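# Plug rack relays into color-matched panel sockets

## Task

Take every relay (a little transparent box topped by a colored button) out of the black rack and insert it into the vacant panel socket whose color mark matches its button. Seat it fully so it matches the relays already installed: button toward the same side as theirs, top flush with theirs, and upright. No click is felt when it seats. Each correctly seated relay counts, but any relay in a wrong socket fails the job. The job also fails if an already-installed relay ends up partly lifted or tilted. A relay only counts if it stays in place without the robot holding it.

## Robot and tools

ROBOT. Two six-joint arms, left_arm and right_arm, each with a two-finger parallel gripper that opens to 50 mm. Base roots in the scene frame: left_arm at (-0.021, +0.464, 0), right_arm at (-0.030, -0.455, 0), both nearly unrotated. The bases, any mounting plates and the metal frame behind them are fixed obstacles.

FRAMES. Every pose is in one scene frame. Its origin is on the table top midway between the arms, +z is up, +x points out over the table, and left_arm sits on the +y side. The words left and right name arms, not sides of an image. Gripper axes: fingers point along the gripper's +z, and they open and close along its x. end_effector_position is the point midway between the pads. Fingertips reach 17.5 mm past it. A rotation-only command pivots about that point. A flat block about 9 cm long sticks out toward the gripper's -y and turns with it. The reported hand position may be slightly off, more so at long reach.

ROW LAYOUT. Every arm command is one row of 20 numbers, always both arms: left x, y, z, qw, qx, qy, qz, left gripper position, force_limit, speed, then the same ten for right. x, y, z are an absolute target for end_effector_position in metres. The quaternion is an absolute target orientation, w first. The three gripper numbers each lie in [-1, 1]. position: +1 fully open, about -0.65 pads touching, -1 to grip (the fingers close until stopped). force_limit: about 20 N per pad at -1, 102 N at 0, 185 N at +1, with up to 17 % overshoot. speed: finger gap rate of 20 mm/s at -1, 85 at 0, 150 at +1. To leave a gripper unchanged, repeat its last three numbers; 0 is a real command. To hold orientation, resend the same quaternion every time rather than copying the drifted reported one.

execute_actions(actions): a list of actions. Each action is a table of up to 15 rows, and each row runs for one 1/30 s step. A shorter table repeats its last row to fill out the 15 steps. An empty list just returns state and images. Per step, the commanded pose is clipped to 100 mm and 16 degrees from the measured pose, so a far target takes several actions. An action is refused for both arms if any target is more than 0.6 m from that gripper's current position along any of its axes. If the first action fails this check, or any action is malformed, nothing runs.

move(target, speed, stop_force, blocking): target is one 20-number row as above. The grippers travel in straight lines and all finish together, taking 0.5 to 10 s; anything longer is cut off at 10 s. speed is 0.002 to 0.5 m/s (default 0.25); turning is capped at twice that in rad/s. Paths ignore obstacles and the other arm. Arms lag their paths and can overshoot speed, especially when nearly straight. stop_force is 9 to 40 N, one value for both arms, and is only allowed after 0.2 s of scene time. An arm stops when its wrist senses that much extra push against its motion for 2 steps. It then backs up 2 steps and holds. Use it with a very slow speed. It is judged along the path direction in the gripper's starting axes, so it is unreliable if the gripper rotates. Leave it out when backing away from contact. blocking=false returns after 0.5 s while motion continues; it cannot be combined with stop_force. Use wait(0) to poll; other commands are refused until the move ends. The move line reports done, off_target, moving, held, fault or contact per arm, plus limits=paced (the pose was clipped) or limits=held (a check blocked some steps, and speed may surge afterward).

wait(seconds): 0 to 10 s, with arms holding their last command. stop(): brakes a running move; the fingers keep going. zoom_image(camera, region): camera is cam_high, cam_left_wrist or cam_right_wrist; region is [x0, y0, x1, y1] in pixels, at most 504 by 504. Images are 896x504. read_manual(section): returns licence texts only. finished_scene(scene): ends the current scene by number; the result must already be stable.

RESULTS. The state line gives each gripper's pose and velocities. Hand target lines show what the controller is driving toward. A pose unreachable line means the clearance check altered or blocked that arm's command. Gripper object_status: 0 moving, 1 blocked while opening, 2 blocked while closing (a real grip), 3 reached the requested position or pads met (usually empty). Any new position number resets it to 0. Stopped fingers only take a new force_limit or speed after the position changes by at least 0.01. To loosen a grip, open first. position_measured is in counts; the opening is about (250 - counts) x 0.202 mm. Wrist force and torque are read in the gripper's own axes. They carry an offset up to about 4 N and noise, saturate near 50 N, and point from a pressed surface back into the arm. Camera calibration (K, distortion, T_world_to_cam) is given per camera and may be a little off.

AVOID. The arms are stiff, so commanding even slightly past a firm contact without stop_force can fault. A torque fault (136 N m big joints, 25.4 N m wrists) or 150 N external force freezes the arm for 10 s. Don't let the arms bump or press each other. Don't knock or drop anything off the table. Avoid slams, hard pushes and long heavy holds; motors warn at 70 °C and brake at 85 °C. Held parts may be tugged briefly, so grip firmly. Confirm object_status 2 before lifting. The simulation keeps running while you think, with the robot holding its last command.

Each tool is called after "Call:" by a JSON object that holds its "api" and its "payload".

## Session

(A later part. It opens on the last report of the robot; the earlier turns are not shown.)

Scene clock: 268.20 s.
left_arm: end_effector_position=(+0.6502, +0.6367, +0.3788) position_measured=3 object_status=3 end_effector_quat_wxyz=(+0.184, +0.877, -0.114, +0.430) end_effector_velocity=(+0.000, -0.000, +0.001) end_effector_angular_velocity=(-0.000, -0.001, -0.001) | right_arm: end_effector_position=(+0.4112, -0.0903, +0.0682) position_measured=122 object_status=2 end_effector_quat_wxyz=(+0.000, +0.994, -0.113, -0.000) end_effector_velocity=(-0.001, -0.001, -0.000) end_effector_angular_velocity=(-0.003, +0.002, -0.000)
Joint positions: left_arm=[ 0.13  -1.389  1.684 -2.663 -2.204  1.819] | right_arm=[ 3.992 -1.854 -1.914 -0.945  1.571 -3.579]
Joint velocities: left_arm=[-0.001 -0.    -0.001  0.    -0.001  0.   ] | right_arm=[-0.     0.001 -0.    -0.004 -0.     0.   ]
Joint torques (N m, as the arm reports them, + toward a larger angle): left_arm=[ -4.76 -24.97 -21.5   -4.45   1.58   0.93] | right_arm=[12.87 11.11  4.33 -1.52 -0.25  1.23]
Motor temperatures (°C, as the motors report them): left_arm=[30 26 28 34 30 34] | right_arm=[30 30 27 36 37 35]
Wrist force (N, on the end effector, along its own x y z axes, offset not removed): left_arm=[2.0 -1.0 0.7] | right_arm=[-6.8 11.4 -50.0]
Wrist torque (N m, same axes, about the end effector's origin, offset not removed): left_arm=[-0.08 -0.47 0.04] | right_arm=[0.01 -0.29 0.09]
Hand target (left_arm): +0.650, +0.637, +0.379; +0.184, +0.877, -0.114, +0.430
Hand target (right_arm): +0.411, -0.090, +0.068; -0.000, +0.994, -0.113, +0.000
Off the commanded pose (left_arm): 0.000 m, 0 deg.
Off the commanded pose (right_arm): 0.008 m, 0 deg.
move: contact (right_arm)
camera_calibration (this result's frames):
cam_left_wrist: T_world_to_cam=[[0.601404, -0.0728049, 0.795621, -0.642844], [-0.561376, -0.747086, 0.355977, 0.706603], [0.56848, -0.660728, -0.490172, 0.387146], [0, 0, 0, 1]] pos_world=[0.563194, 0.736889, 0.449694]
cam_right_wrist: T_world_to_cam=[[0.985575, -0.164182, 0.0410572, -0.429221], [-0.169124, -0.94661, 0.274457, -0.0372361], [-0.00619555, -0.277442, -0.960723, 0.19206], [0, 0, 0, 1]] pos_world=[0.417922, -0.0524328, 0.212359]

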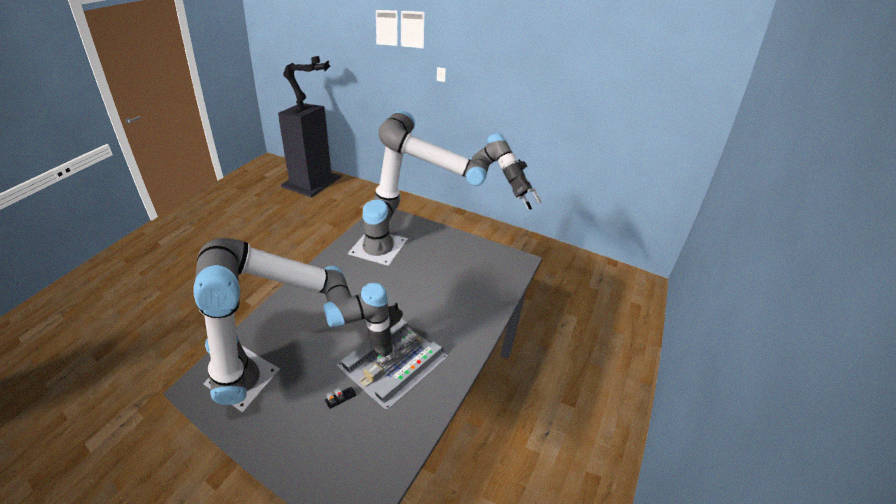

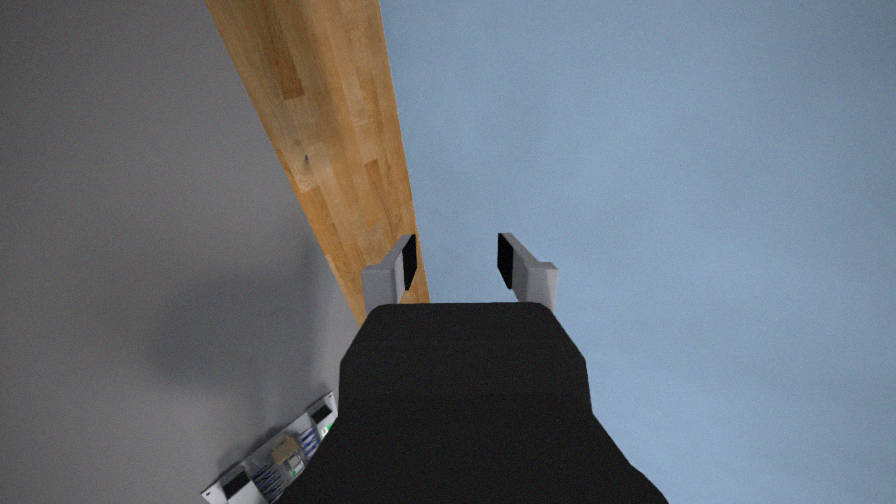

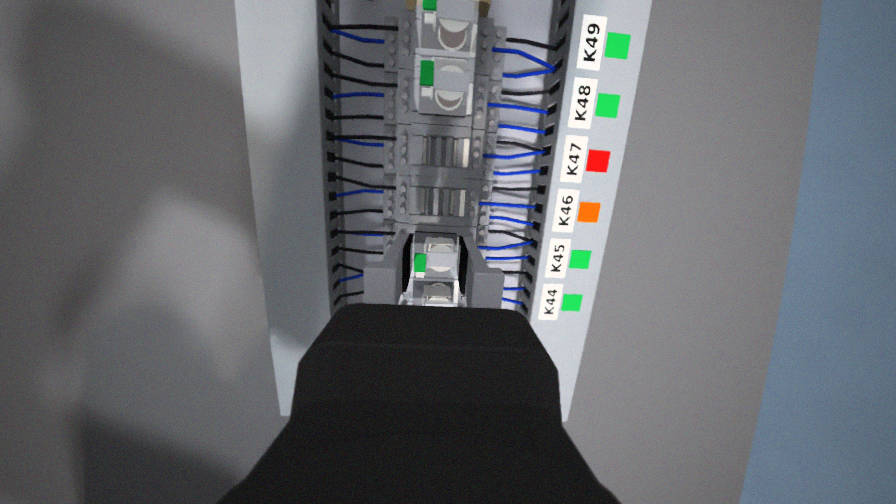

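Call:
{"api": "execute_actions", "payload": {"actions": [[[0.6502,0.6367,0.3788,0.184,0.877,-0.114,0.430,1,0,0, 0.4112,-0.0903,0.0688,0,0.99357,-0.1132,0,-0.98,0.2,0]],[[0.6502,0.6367,0.3788,0.184,0.877,-0.114,0.430,1,0,0, 0.4112,-0.0903,0.0688,0,0.99357,-0.1132,0,0.2,0,0]]]}}

Scene clock: 273.13 s.
left_arm: end_effector_position=(+0.6502, +0.6367, +0.3788) position_measured=3 object_status=3 end_effector_quat_wxyz=(+0.184, +0.877, -0.114, +0.430) end_effector_velocity=(-0.001, -0.001, -0.002) end_effector_angular_velocity=(-0.002, +0.004, -0.001) | right_arm: end_effector_position=(+0.4112, -0.0903, +0.0688) position_measured=122 object_status=3 end_effector_quat_wxyz=(+0.000, +0.994, -0.113, +0.000) end_effector_velocity=(-0.000, -0.000, -0.000) end_effector_angular_velocity=(-0.001, +0.001, -0.000)
Joint positions: left_arm=[ 0.13  -1.389  1.684 -2.663 -2.204  1.819] | right_arm=[ 3.992 -1.853 -1.913 -0.946  1.571 -3.579]
Joint velocities: left_arm=[-0.001  0.     0.004 -0.    -0.001 -0.   ] | right_arm=[-0.    -0.    -0.    -0.001 -0.    -0.   ]
Joint torques (N m, as the arm reports them, + toward a larger angle): left_arm=[ -5.48 -25.12 -20.32  -4.77   1.62   0.93] | right_arm=[12.12 38.71 26.5   0.   -1.44  1.24]
Motor temperatures (°C, as the motors report them): left_arm=[30 26 28 34 30 34] | right_arm=[30 30 27 36 37 35]
Wrist force (N, on the end effector, along its own x y z axes, offset not removed): left_arm=[2.2 -0.3 0.0] | right_arm=[0.0 -0.9 -14.9]
Wrist torque (N m, same axes, about the end effector's origin, offset not removed): left_arm=[-0.05 -0.52 0.06] | right_arm=[-0.04 -0.27 0.07]
Hand target (left_arm): +0.650, +0.637, +0.379; +0.184, +0.877, -0.114, +0.430
Hand target (right_arm): +0.411, -0.090, +0.069; +0.000, +0.994, -0.113, -0.000
Off the commanded pose (left_arm): 0.000 m, 0 deg.
Off the commanded pose (right_arm): 0.000 m, 0 deg.
camera_calibration (this result's frames):
cam_left_wrist: T_world_to_cam=[[0.601404, -0.0728052, 0.795621, -0.642844], [-0.561376, -0.747086, 0.355976, 0.706603], [0.56848, -0.660728, -0.490172, 0.387146], [0, 0, 0, 1]] pos_world=[0.563194, 0.736889, 0.449694]
cam_right_wrist: T_world_to_cam=[[0.985572, -0.16418, 0.0411355, -0.429278], [-0.169144, -0.946601, 0.274474, -0.0373775], [-0.00612433, -0.277472, -0.960714, 0.192585], [0, 0, 0, 1]] pos_world=[0.417942, -0.0524237, 0.212936]

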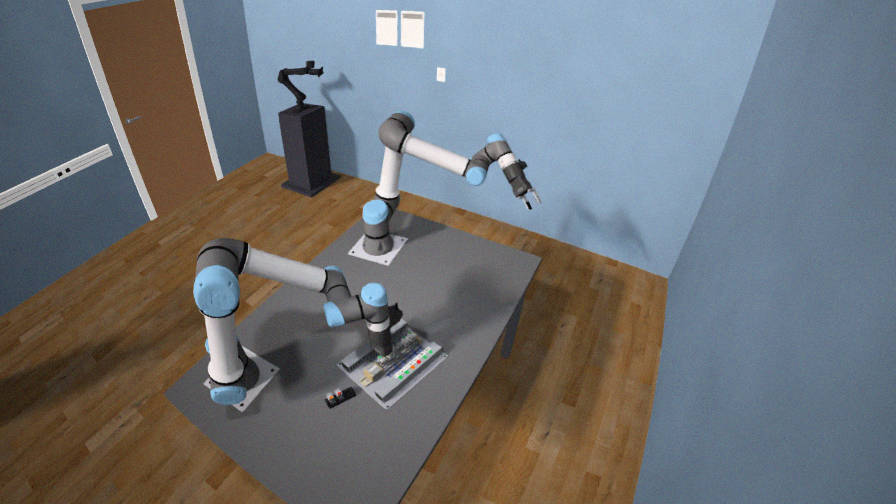

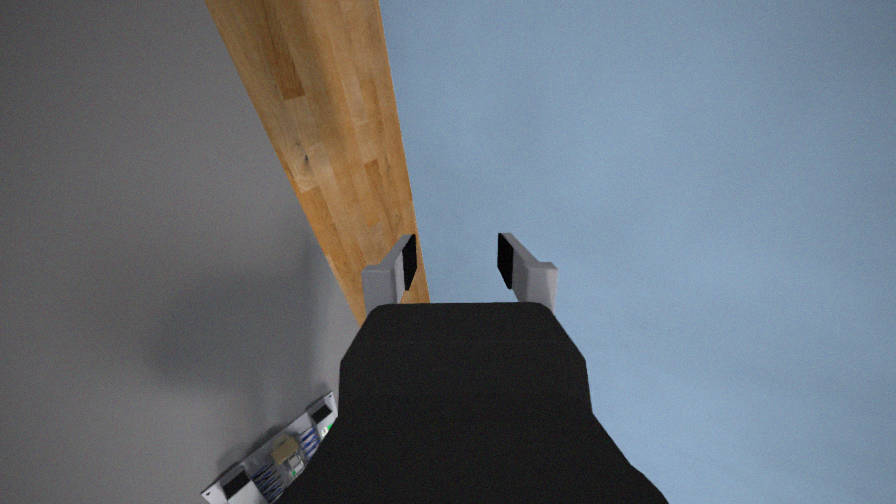

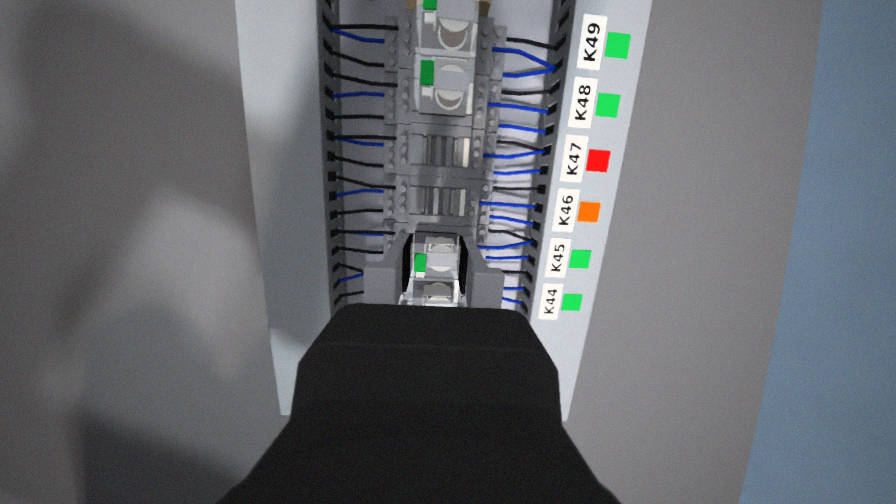

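Call:
{"api": "execute_actions", "payload": {"actions": []}}

Scene clock: 283.67 s.
left_arm: end_effector_position=(+0.6502, +0.6367, +0.3788) position_measured=3 object_status=3 end_effector_quat_wxyz=(+0.184, +0.877, -0.114, +0.430) end_effector_velocity=(+0.000, +0.001, +0.001) end_effector_angular_velocity=(+0.001, -0.003, +0.001) | right_arm: end_effector_position=(+0.4112, -0.0903, +0.0688) position_measured=122 object_status=3 end_effector_quat_wxyz=(+0.000, +0.994, -0.113, -0.000) end_effector_velocity=(-0.000, -0.000, -0.001) end_effector_angular_velocity=(-0.001, +0.001, +0.000)
Joint positions: left_arm=[ 0.13  -1.389  1.684 -2.663 -2.204  1.819] | right_arm=[ 3.992 -1.853 -1.913 -0.946  1.571 -3.579]
Joint velocities: left_arm=[ 0.001 -0.    -0.002 -0.001  0.    -0.   ] | right_arm=[ 0.    -0.001 -0.    -0.001  0.    -0.   ]
Joint torques (N m, as the arm reports them, + toward a larger angle): left_arm=[ -5.42 -24.62 -22.07  -5.01   1.43   1.  ] | right_arm=[12.03 38.81 25.89  1.58  0.78  0.43]
Motor temperatures (°C, as the motors report them): left_arm=[30 26 28 34 30 34] | right_arm=[30 30 27 36 37 35]
Wrist force (N, on the end effector, along its own x y z axes, offset not removed): left_arm=[3.5 -0.4 0.1] | right_arm=[0.6 -0.1 -14.5]
Wrist torque (N m, same axes, about the end effector's origin, offset not removed): left_arm=[0.03 -0.73 0.07] | right_arm=[0.14 -0.32 0.05]
Hand target (left_arm): +0.650, +0.637, +0.379; +0.184, +0.877, -0.114, +0.430
Hand target (right_arm): +0.411, -0.090, +0.069; +0.000, +0.994, -0.113, -0.000
Off the commanded pose (left_arm): 0.000 m, 0 deg.
Off the commanded pose (right_arm): 0.000 m, 0 deg.
camera_calibration (this result's frames):
cam_left_wrist: T_world_to_cam=[[0.601404, -0.0728048, 0.795621, -0.642844], [-0.561376, -0.747086, 0.355977, 0.706603], [0.568481, -0.660728, -0.490172, 0.387146], [0, 0, 0, 1]] pos_world=[0.563194, 0.736889, 0.449694]
cam_right_wrist: T_world_to_cam=[[0.985573, -0.164182, 0.0411229, -0.429274], [-0.169142, -0.946611, 0.274441, -0.0373725], [-0.00613091, -0.277437, -0.960724, 0.192606], [0, 0, 0, 1]] pos_world=[0.417941, -0.0524201, 0.212951]

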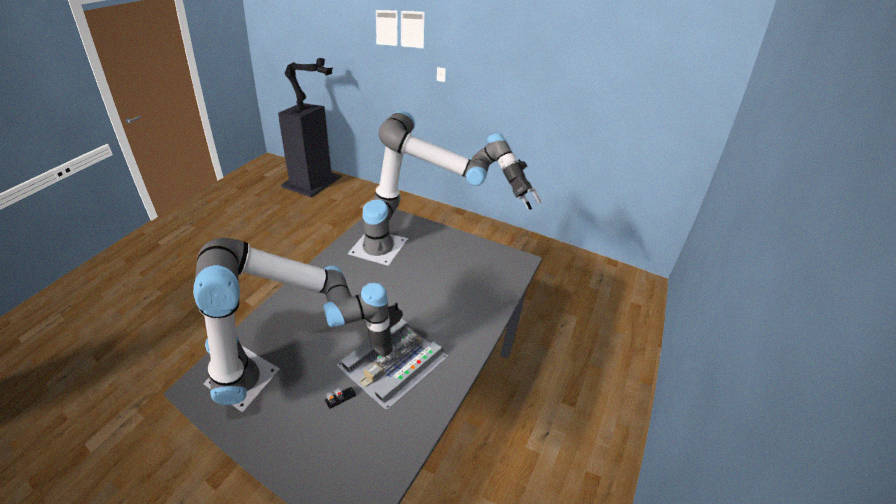

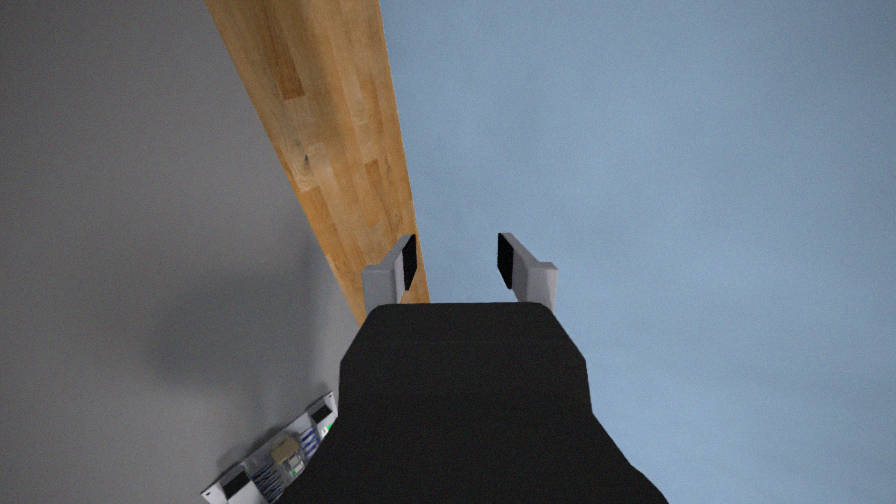

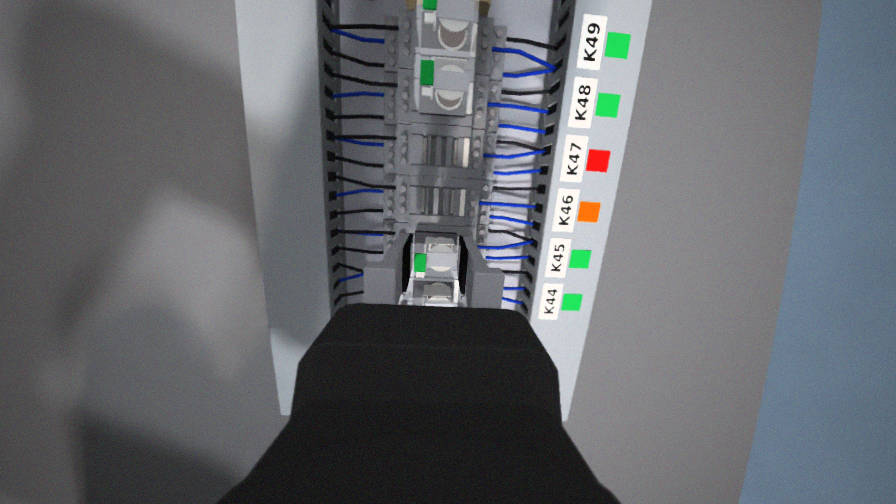

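Call:
{"api": "execute_actions", "payload": {"actions": [[[0.6502,0.6367,0.3788,0.184,0.877,-0.114,0.430,1,0,0,0.4112,-0.0903,0.0692,0,0.99357,-0.1132,0,0.4,0,0]],[[0.6502,0.6367,0.3788,0.184,0.877,-0.114,0.430,1,0,0,0.4112,-0.0903,0.0692,0,0.99357,-0.1132,0,0.4,0,0]]]}}

Scene clock: 292.27 s.
left_arm: end_effector_position=(+0.6502, +0.6367, +0.3788) position_measured=3 object_status=3 end_effector_quat_wxyz=(+0.184, +0.877, -0.114, +0.430) end_effector_velocity=(-0.000, +0.000, -0.001) end_effector_angular_velocity=(-0.000, +0.000, -0.000) | right_arm: end_effector_position=(+0.4112, -0.0903, +0.0692) position_measured=92 object_status=3 end_effector_quat_wxyz=(-0.000, +0.994, -0.113, -0.000) end_effector_velocity=(-0.000, -0.000, +0.000) end_effector_angular_velocity=(-0.001, +0.001, +0.000)
Joint positions: left_arm=[ 0.13  -1.389  1.684 -2.663 -2.204  1.819] | right_arm=[ 3.992 -1.852 -1.913 -0.947  1.571 -3.579]
Joint velocities: left_arm=[ 0.     0.     0.001 -0.001 -0.     0.   ] | right_arm=[ 0.     0.001  0.001 -0.002  0.    -0.   ]
Joint torques (N m, as the arm reports them, + toward a larger angle): left_arm=[ -5.77 -25.19 -21.63  -4.76   1.47   1.28] | right_arm=[12.6  47.55 33.62  1.54  0.44 -0.56]
Motor temperatures (°C, as the motors report them): left_arm=[30 26 28 34 30 34] | right_arm=[30 30 27 36 37 35]
Wrist force (N, on the end effector, along its own x y z axes, offset not removed): left_arm=[2.6 -1.2 1.2] | right_arm=[1.3 1.1 -0.5]
Wrist torque (N m, same axes, about the end effector's origin, offset not removed): left_arm=[-0.02 -0.57 0.06] | right_arm=[0.21 -0.26 -0.04]
Hand target (left_arm): +0.650, +0.637, +0.379; +0.184, +0.877, -0.114, +0.430
Hand target (right_arm): +0.411, -0.090, +0.069; -0.000, +0.994, -0.113, -0.000
Off the commanded pose (left_arm): 0.000 m, 0 deg.
Off the commanded pose (right_arm): 0.000 m, 0 deg.
camera_calibration (this result's frames):
cam_left_wrist: T_world_to_cam=[[0.601404, -0.0728052, 0.795621, -0.642844], [-0.561376, -0.747086, 0.355976, 0.706603], [0.56848, -0.660728, -0.490172, 0.387146], [0, 0, 0, 1]] pos_world=[0.563194, 0.736889, 0.449694]
cam_right_wrist: T_world_to_cam=[[0.985572, -0.164182, 0.0411218, -0.42929], [-0.169143, -0.946613, 0.274434, -0.0374801], [-0.00613081, -0.27743, -0.960726, 0.192992], [0, 0, 0, 1]] pos_world=[0.417941, -0.0524192, 0.213352]

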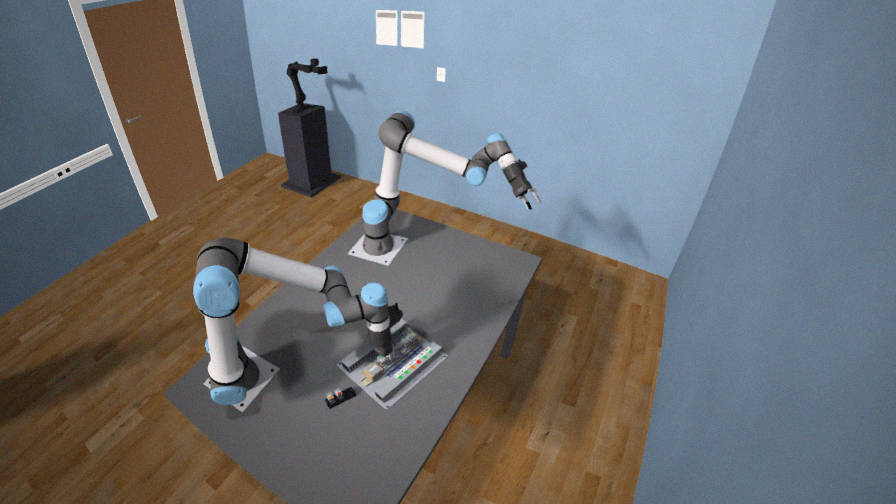

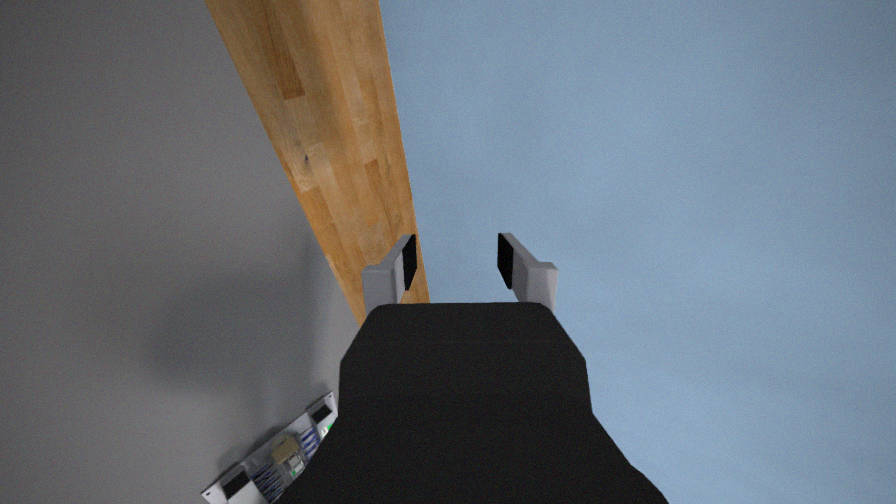

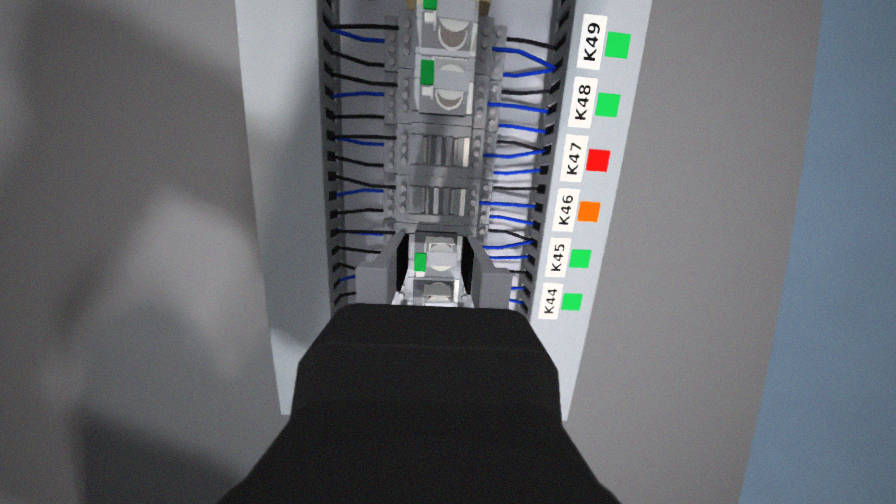

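Call:
{"api": "move", "payload": {"target": [0.6502,0.6367,0.3788,0.184,0.877,-0.114,0.430,1,0,0,0.4112,-0.0903,0.100,0,0.99357,-0.1132,0,0.4,0,0], "speed": 0.05}}

Call:
{"api": "execute_actions", "payload": {"actions": [[[0.6502,0.6367,0.3788,0.184,0.877,-0.114,0.430,1,0,0,0.4112,-0.0903,0.100,0,0.99357,-0.1132,0,-1,-0.5,1]],[[0.6502,0.6367,0.3788,0.184,0.877,-0.114,0.430,1,0,0,0.4112,-0.0903,0.093,0,0.99357,-0.1132,0,-1,-0.5,1]]]}}

Call:
{"api": "move", "payload": {"target": [0.6502,0.6367,0.3788,0.184,0.877,-0.114,0.430,1,0,0,0.4112,-0.0903,0.080,0,0.99357,-0.1132,0,-1,-0.5,1], "speed": 0.003, "stop_force": 10}}

Scene clock: 299.90 s.
left_arm: end_effector_position=(+0.6502, +0.6367, +0.3788) position_measured=3 object_status=3 end_effector_quat_wxyz=(+0.184, +0.877, -0.114, +0.430) end_effector_velocity=(+0.000, +0.000, +0.001) end_effector_angular_velocity=(+0.000, -0.001, +0.000) | right_arm: end_effector_position=(+0.4112, -0.0902, +0.0998) position_measured=92 object_status=3 end_effector_quat_wxyz=(-0.000, +0.994, -0.113, +0.000) end_effector_velocity=(+0.000, -0.000, +0.002) end_effector_angular_velocity=(-0.001, +0.000, -0.000)
Joint positions: left_arm=[ 0.13  -1.389  1.684 -2.663 -2.204  1.819] | right_arm=[ 3.992 -1.811 -1.875 -1.027  1.571 -3.579]
Joint velocities: left_arm=[ 0.    -0.    -0.002  0.    -0.    -0.   ] | right_arm=[-0.     0.002  0.003 -0.006 -0.     0.   ]
Joint torques (N m, as the arm reports them, + toward a larger angle): left_arm=[ -5.19 -25.26 -22.17  -4.8    1.53   1.03] | right_arm=[ 8.75 47.06 34.05  1.81 -0.28 -2.16]
Motor temperatures (°C, as the motors report them): left_arm=[30 26 28 34 30 34] | right_arm=[30 30 27 36 37 35]
Wrist force (N, on the end effector, along its own x y z axes, offset not removed): left_arm=[3.2 0.0 1.3] | right_arm=[-0.2 1.2 -0.6]
Wrist torque (N m, same axes, about the end effector's origin, offset not removed): left_arm=[0.12 -0.70 0.04] | right_arm=[0.23 -0.01 -0.02]
Hand target (left_arm): +0.650, +0.637, +0.379; +0.184, +0.877, -0.114, +0.430
Hand target (right_arm): +0.411, -0.090, +0.100; -0.000, +0.994, -0.113, +0.000
Off the commanded pose (left_arm): 0.000 m, 0 deg.
Off the commanded pose (right_arm): 0.000 m, 0 deg.
move: done
camera_calibration (this result's frames):
cam_left_wrist: T_world_to_cam=[[0.601404, -0.0728052, 0.795621, -0.642844], [-0.561376, -0.747086, 0.355976, 0.706603], [0.56848, -0.660728, -0.490172, 0.387146], [0, 0, 0, 1]] pos_world=[0.563194, 0.736889, 0.449694]
cam_right_wrist: T_world_to_cam=[[0.985572, -0.164183, 0.0411335, -0.430583], [-0.169146, -0.946618, 0.274414, -0.0457983], [-0.00611619, -0.277412, -0.960732, 0.222357], [0, 0, 0, 1]] pos_world=[0.417984, -0.0523631, 0.243905]

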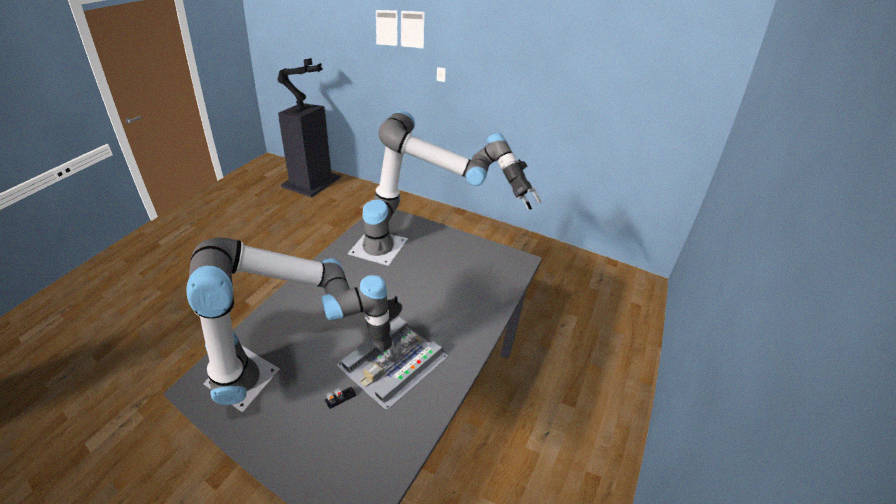

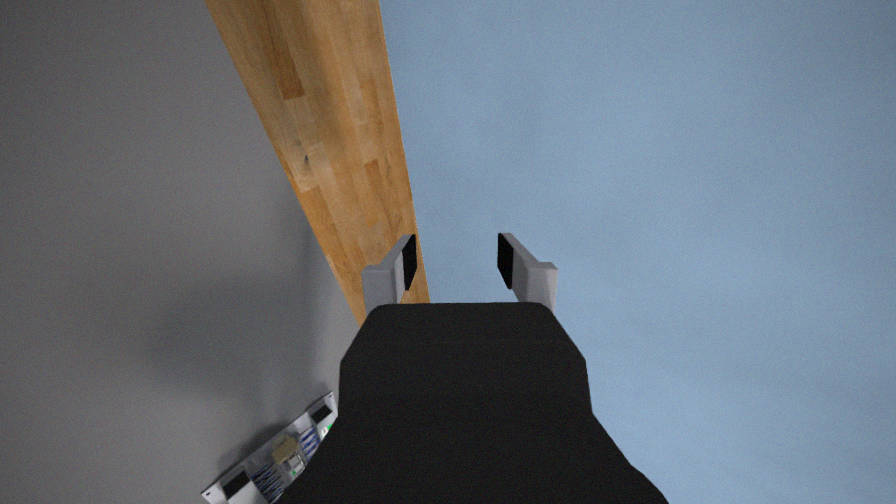

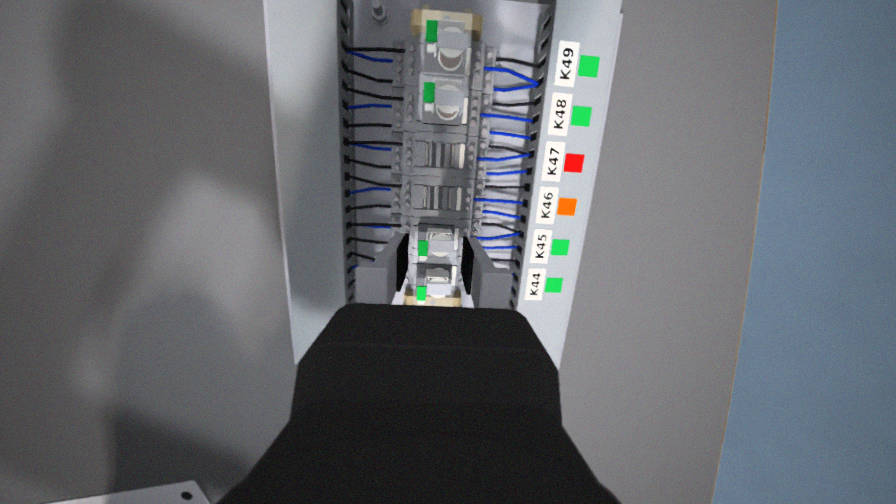

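Scene clock: 300.90 s.
left_arm: end_effector_position=(+0.6502, +0.6367, +0.3788) position_measured=3 object_status=3 end_effector_quat_wxyz=(+0.184, +0.877, -0.114, +0.430) end_effector_velocity=(-0.000, -0.000, -0.000) end_effector_angular_velocity=(-0.001, +0.001, -0.000) | right_arm: end_effector_position=(+0.4112, -0.0903, +0.0932) position_measured=252 object_status=3 end_effector_quat_wxyz=(-0.000, +0.994, -0.113, +0.000) end_effector_velocity=(-0.000, -0.000, -0.002) end_effector_angular_velocity=(-0.001, +0.000, +0.000)
Joint positions: left_arm=[ 0.13  -1.389  1.684 -2.663 -2.204  1.819] | right_arm=[ 3.992 -1.819 -1.884 -1.01   1.571 -3.579]
Joint velocities: left_arm=[ 0. -0.  0.  0. -0. -0.] | right_arm=[ 0.    -0.002 -0.002  0.003 -0.     0.   ]
Joint torques (N m, as the arm reports them, + toward a larger angle): left_arm=[ -5.22 -25.51 -22.85  -4.59   1.64   0.93] | right_arm=[ 8.93 22.36  9.79  5.05 -0.61 -2.32]
Motor temperatures (°C, as the motors report them): left_arm=[30 26 28 34 30 34] | right_arm=[30 30 27 36 37 35]
Wrist force (N, on the end effector, along its own x y z axes, offset not removed): left_arm=[2.2 -0.4 -0.7] | right_arm=[1.8 0.6 0.0]
Wrist torque (N m, same axes, about the end effector's origin, offset not removed): left_arm=[0.00 -0.54 0.06] | right_arm=[0.21 -0.41 0.01]
Hand target (left_arm): +0.650, +0.637, +0.379; +0.184, +0.877, -0.114, +0.430
Hand target (right_arm): +0.411, -0.090, +0.093; +0.000, +0.994, -0.113, -0.000
Off the commanded pose (left_arm): 0.000 m, 0 deg.
Off the commanded pose (right_arm): 0.000 m, 0 deg.
camera_calibration (this result's frames):
cam_left_wrist: T_world_to_cam=[[0.601404, -0.0728052, 0.795621, -0.642844], [-0.561376, -0.747086, 0.355976, 0.706603], [0.56848, -0.660728, -0.490172, 0.387146], [0, 0, 0, 1]] pos_world=[0.563194, 0.736889, 0.449694]
cam_right_wrist: T_world_to_cam=[[0.985571, -0.164184, 0.0411493, -0.430273], [-0.169152, -0.946626, 0.274386, -0.0440567], [-0.00609669, -0.277387, -0.960739, 0.215998], [0, 0, 0, 1]] pos_world=[0.417929, -0.052434, 0.237312]

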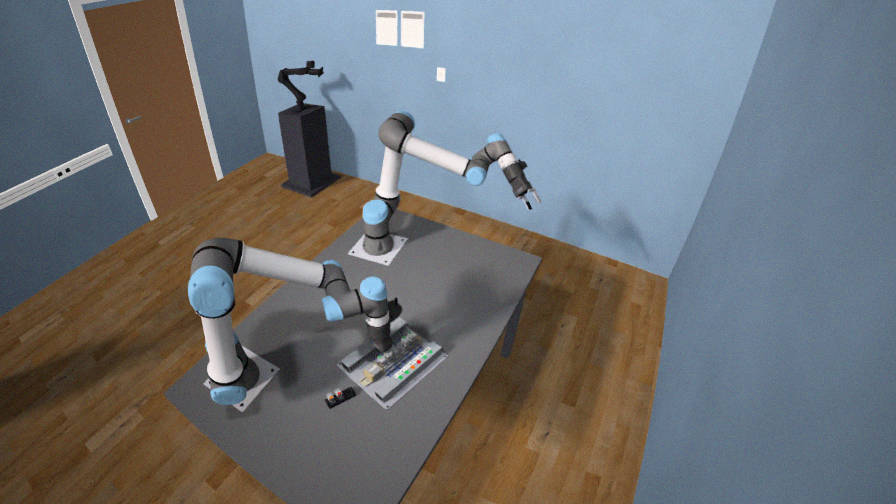

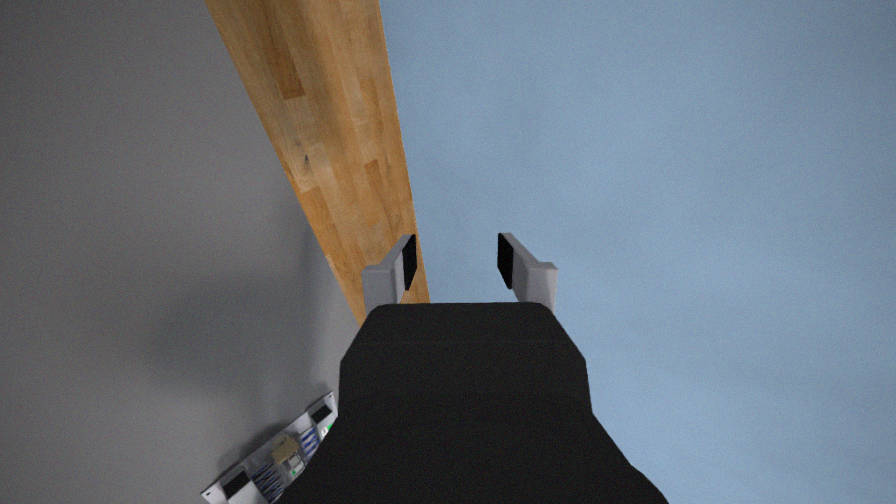

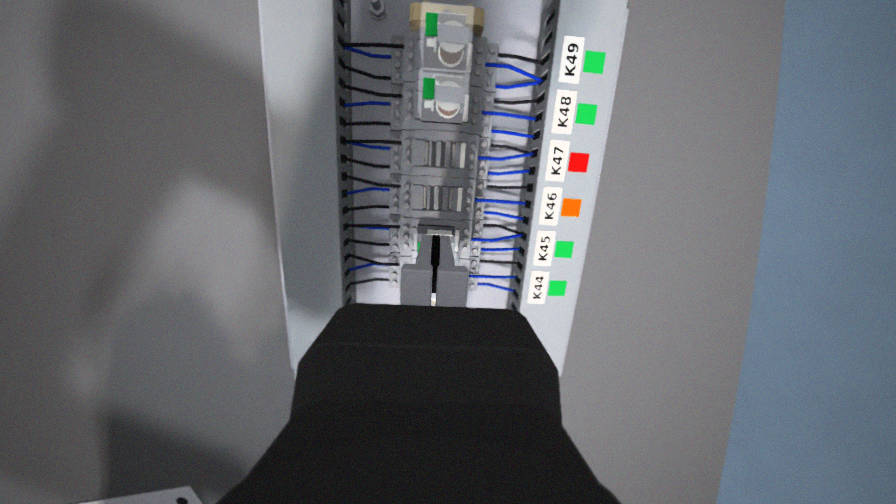

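Scene clock: 303.70 s.
left_arm: end_effector_position=(+0.6502, +0.6367, +0.3788) position_measured=3 object_status=3 end_effector_quat_wxyz=(+0.184, +0.877, -0.114, +0.430) end_effector_velocity=(+0.000, -0.000, +0.001) end_effector_angular_velocity=(+0.001, -0.002, -0.000) | right_arm: end_effector_position=(+0.4112, -0.0903, +0.0858) position_measured=252 object_status=3 end_effector_quat_wxyz=(+0.000, +0.994, -0.113, -0.000) end_effector_velocity=(-0.001, -0.001, -0.001) end_effector_angular_velocity=(-0.004, +0.003, +0.000)
Joint positions: left_arm=[ 0.13  -1.389  1.684 -2.663 -2.204  1.819] | right_arm=[ 3.992 -1.829 -1.893 -0.991  1.571 -3.579]
Joint velocities: left_arm=[-0.    -0.    -0.001 -0.     0.     0.   ] | right_arm=[-0.    -0.     0.    -0.005 -0.    -0.   ]
Joint torques (N m, as the arm reports them, + toward a larger angle): left_arm=[ -5.46 -25.1  -21.93  -4.7    1.6    1.09] | right_arm=[ 9.13 32.4  18.53  0.31 -0.61 -2.41]
Motor temperatures (°C, as the motors report them): left_arm=[30 26 28 34 30 34] | right_arm=[30 30 27 36 37 35]
Wrist force (N, on the end effector, along its own x y z axes, offset not removed): left_arm=[3.0 -1.1 0.5] | right_arm=[-0.4 2.2 -16.7]
Wrist torque (N m, same axes, about the end effector's origin, offset not removed): left_arm=[-0.06 -0.65 0.01] | right_arm=[0.16 -0.36 -0.09]
Hand target (left_arm): +0.650, +0.637, +0.379; +0.184, +0.877, -0.114, +0.430
Hand target (right_arm): +0.411, -0.090, +0.086; -0.000, +0.994, -0.113, +0.000
Off the commanded pose (left_arm): 0.000 m, 0 deg.
Off the commanded pose (right_arm): 0.006 m, 0 deg.
move: contact (right_arm)
camera_calibration (this result's frames):
cam_left_wrist: T_world_to_cam=[[0.601404, -0.0728053, 0.795621, -0.642844], [-0.561376, -0.747086, 0.355976, 0.706603], [0.56848, -0.660728, -0.490172, 0.387146], [0, 0, 0, 1]] pos_world=[0.563194, 0.736889, 0.449694]
cam_right_wrist: T_world_to_cam=[[0.985574, -0.164177, 0.0411011, -0.429948], [-0.169131, -0.946605, 0.274471, -0.0420819], [-0.00615529, -0.277463, -0.960717, 0.208931], [0, 0, 0, 1]] pos_world=[0.417915, -0.0524519, 0.229945]

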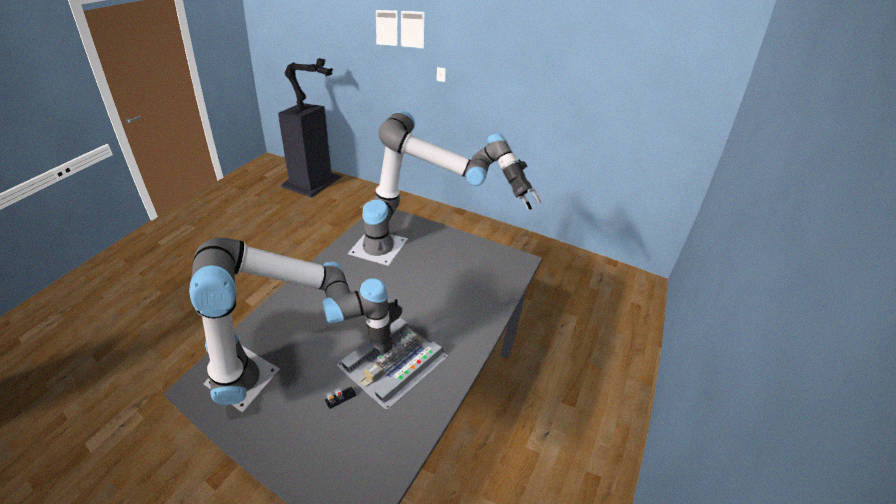

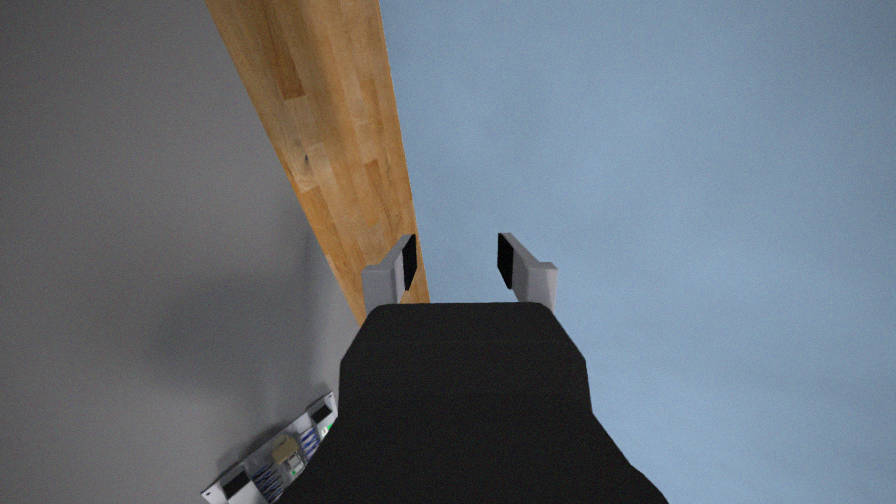

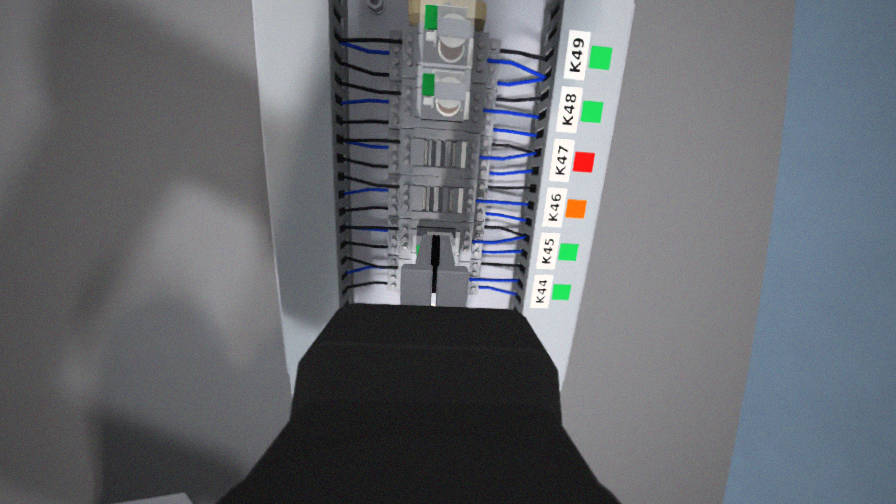

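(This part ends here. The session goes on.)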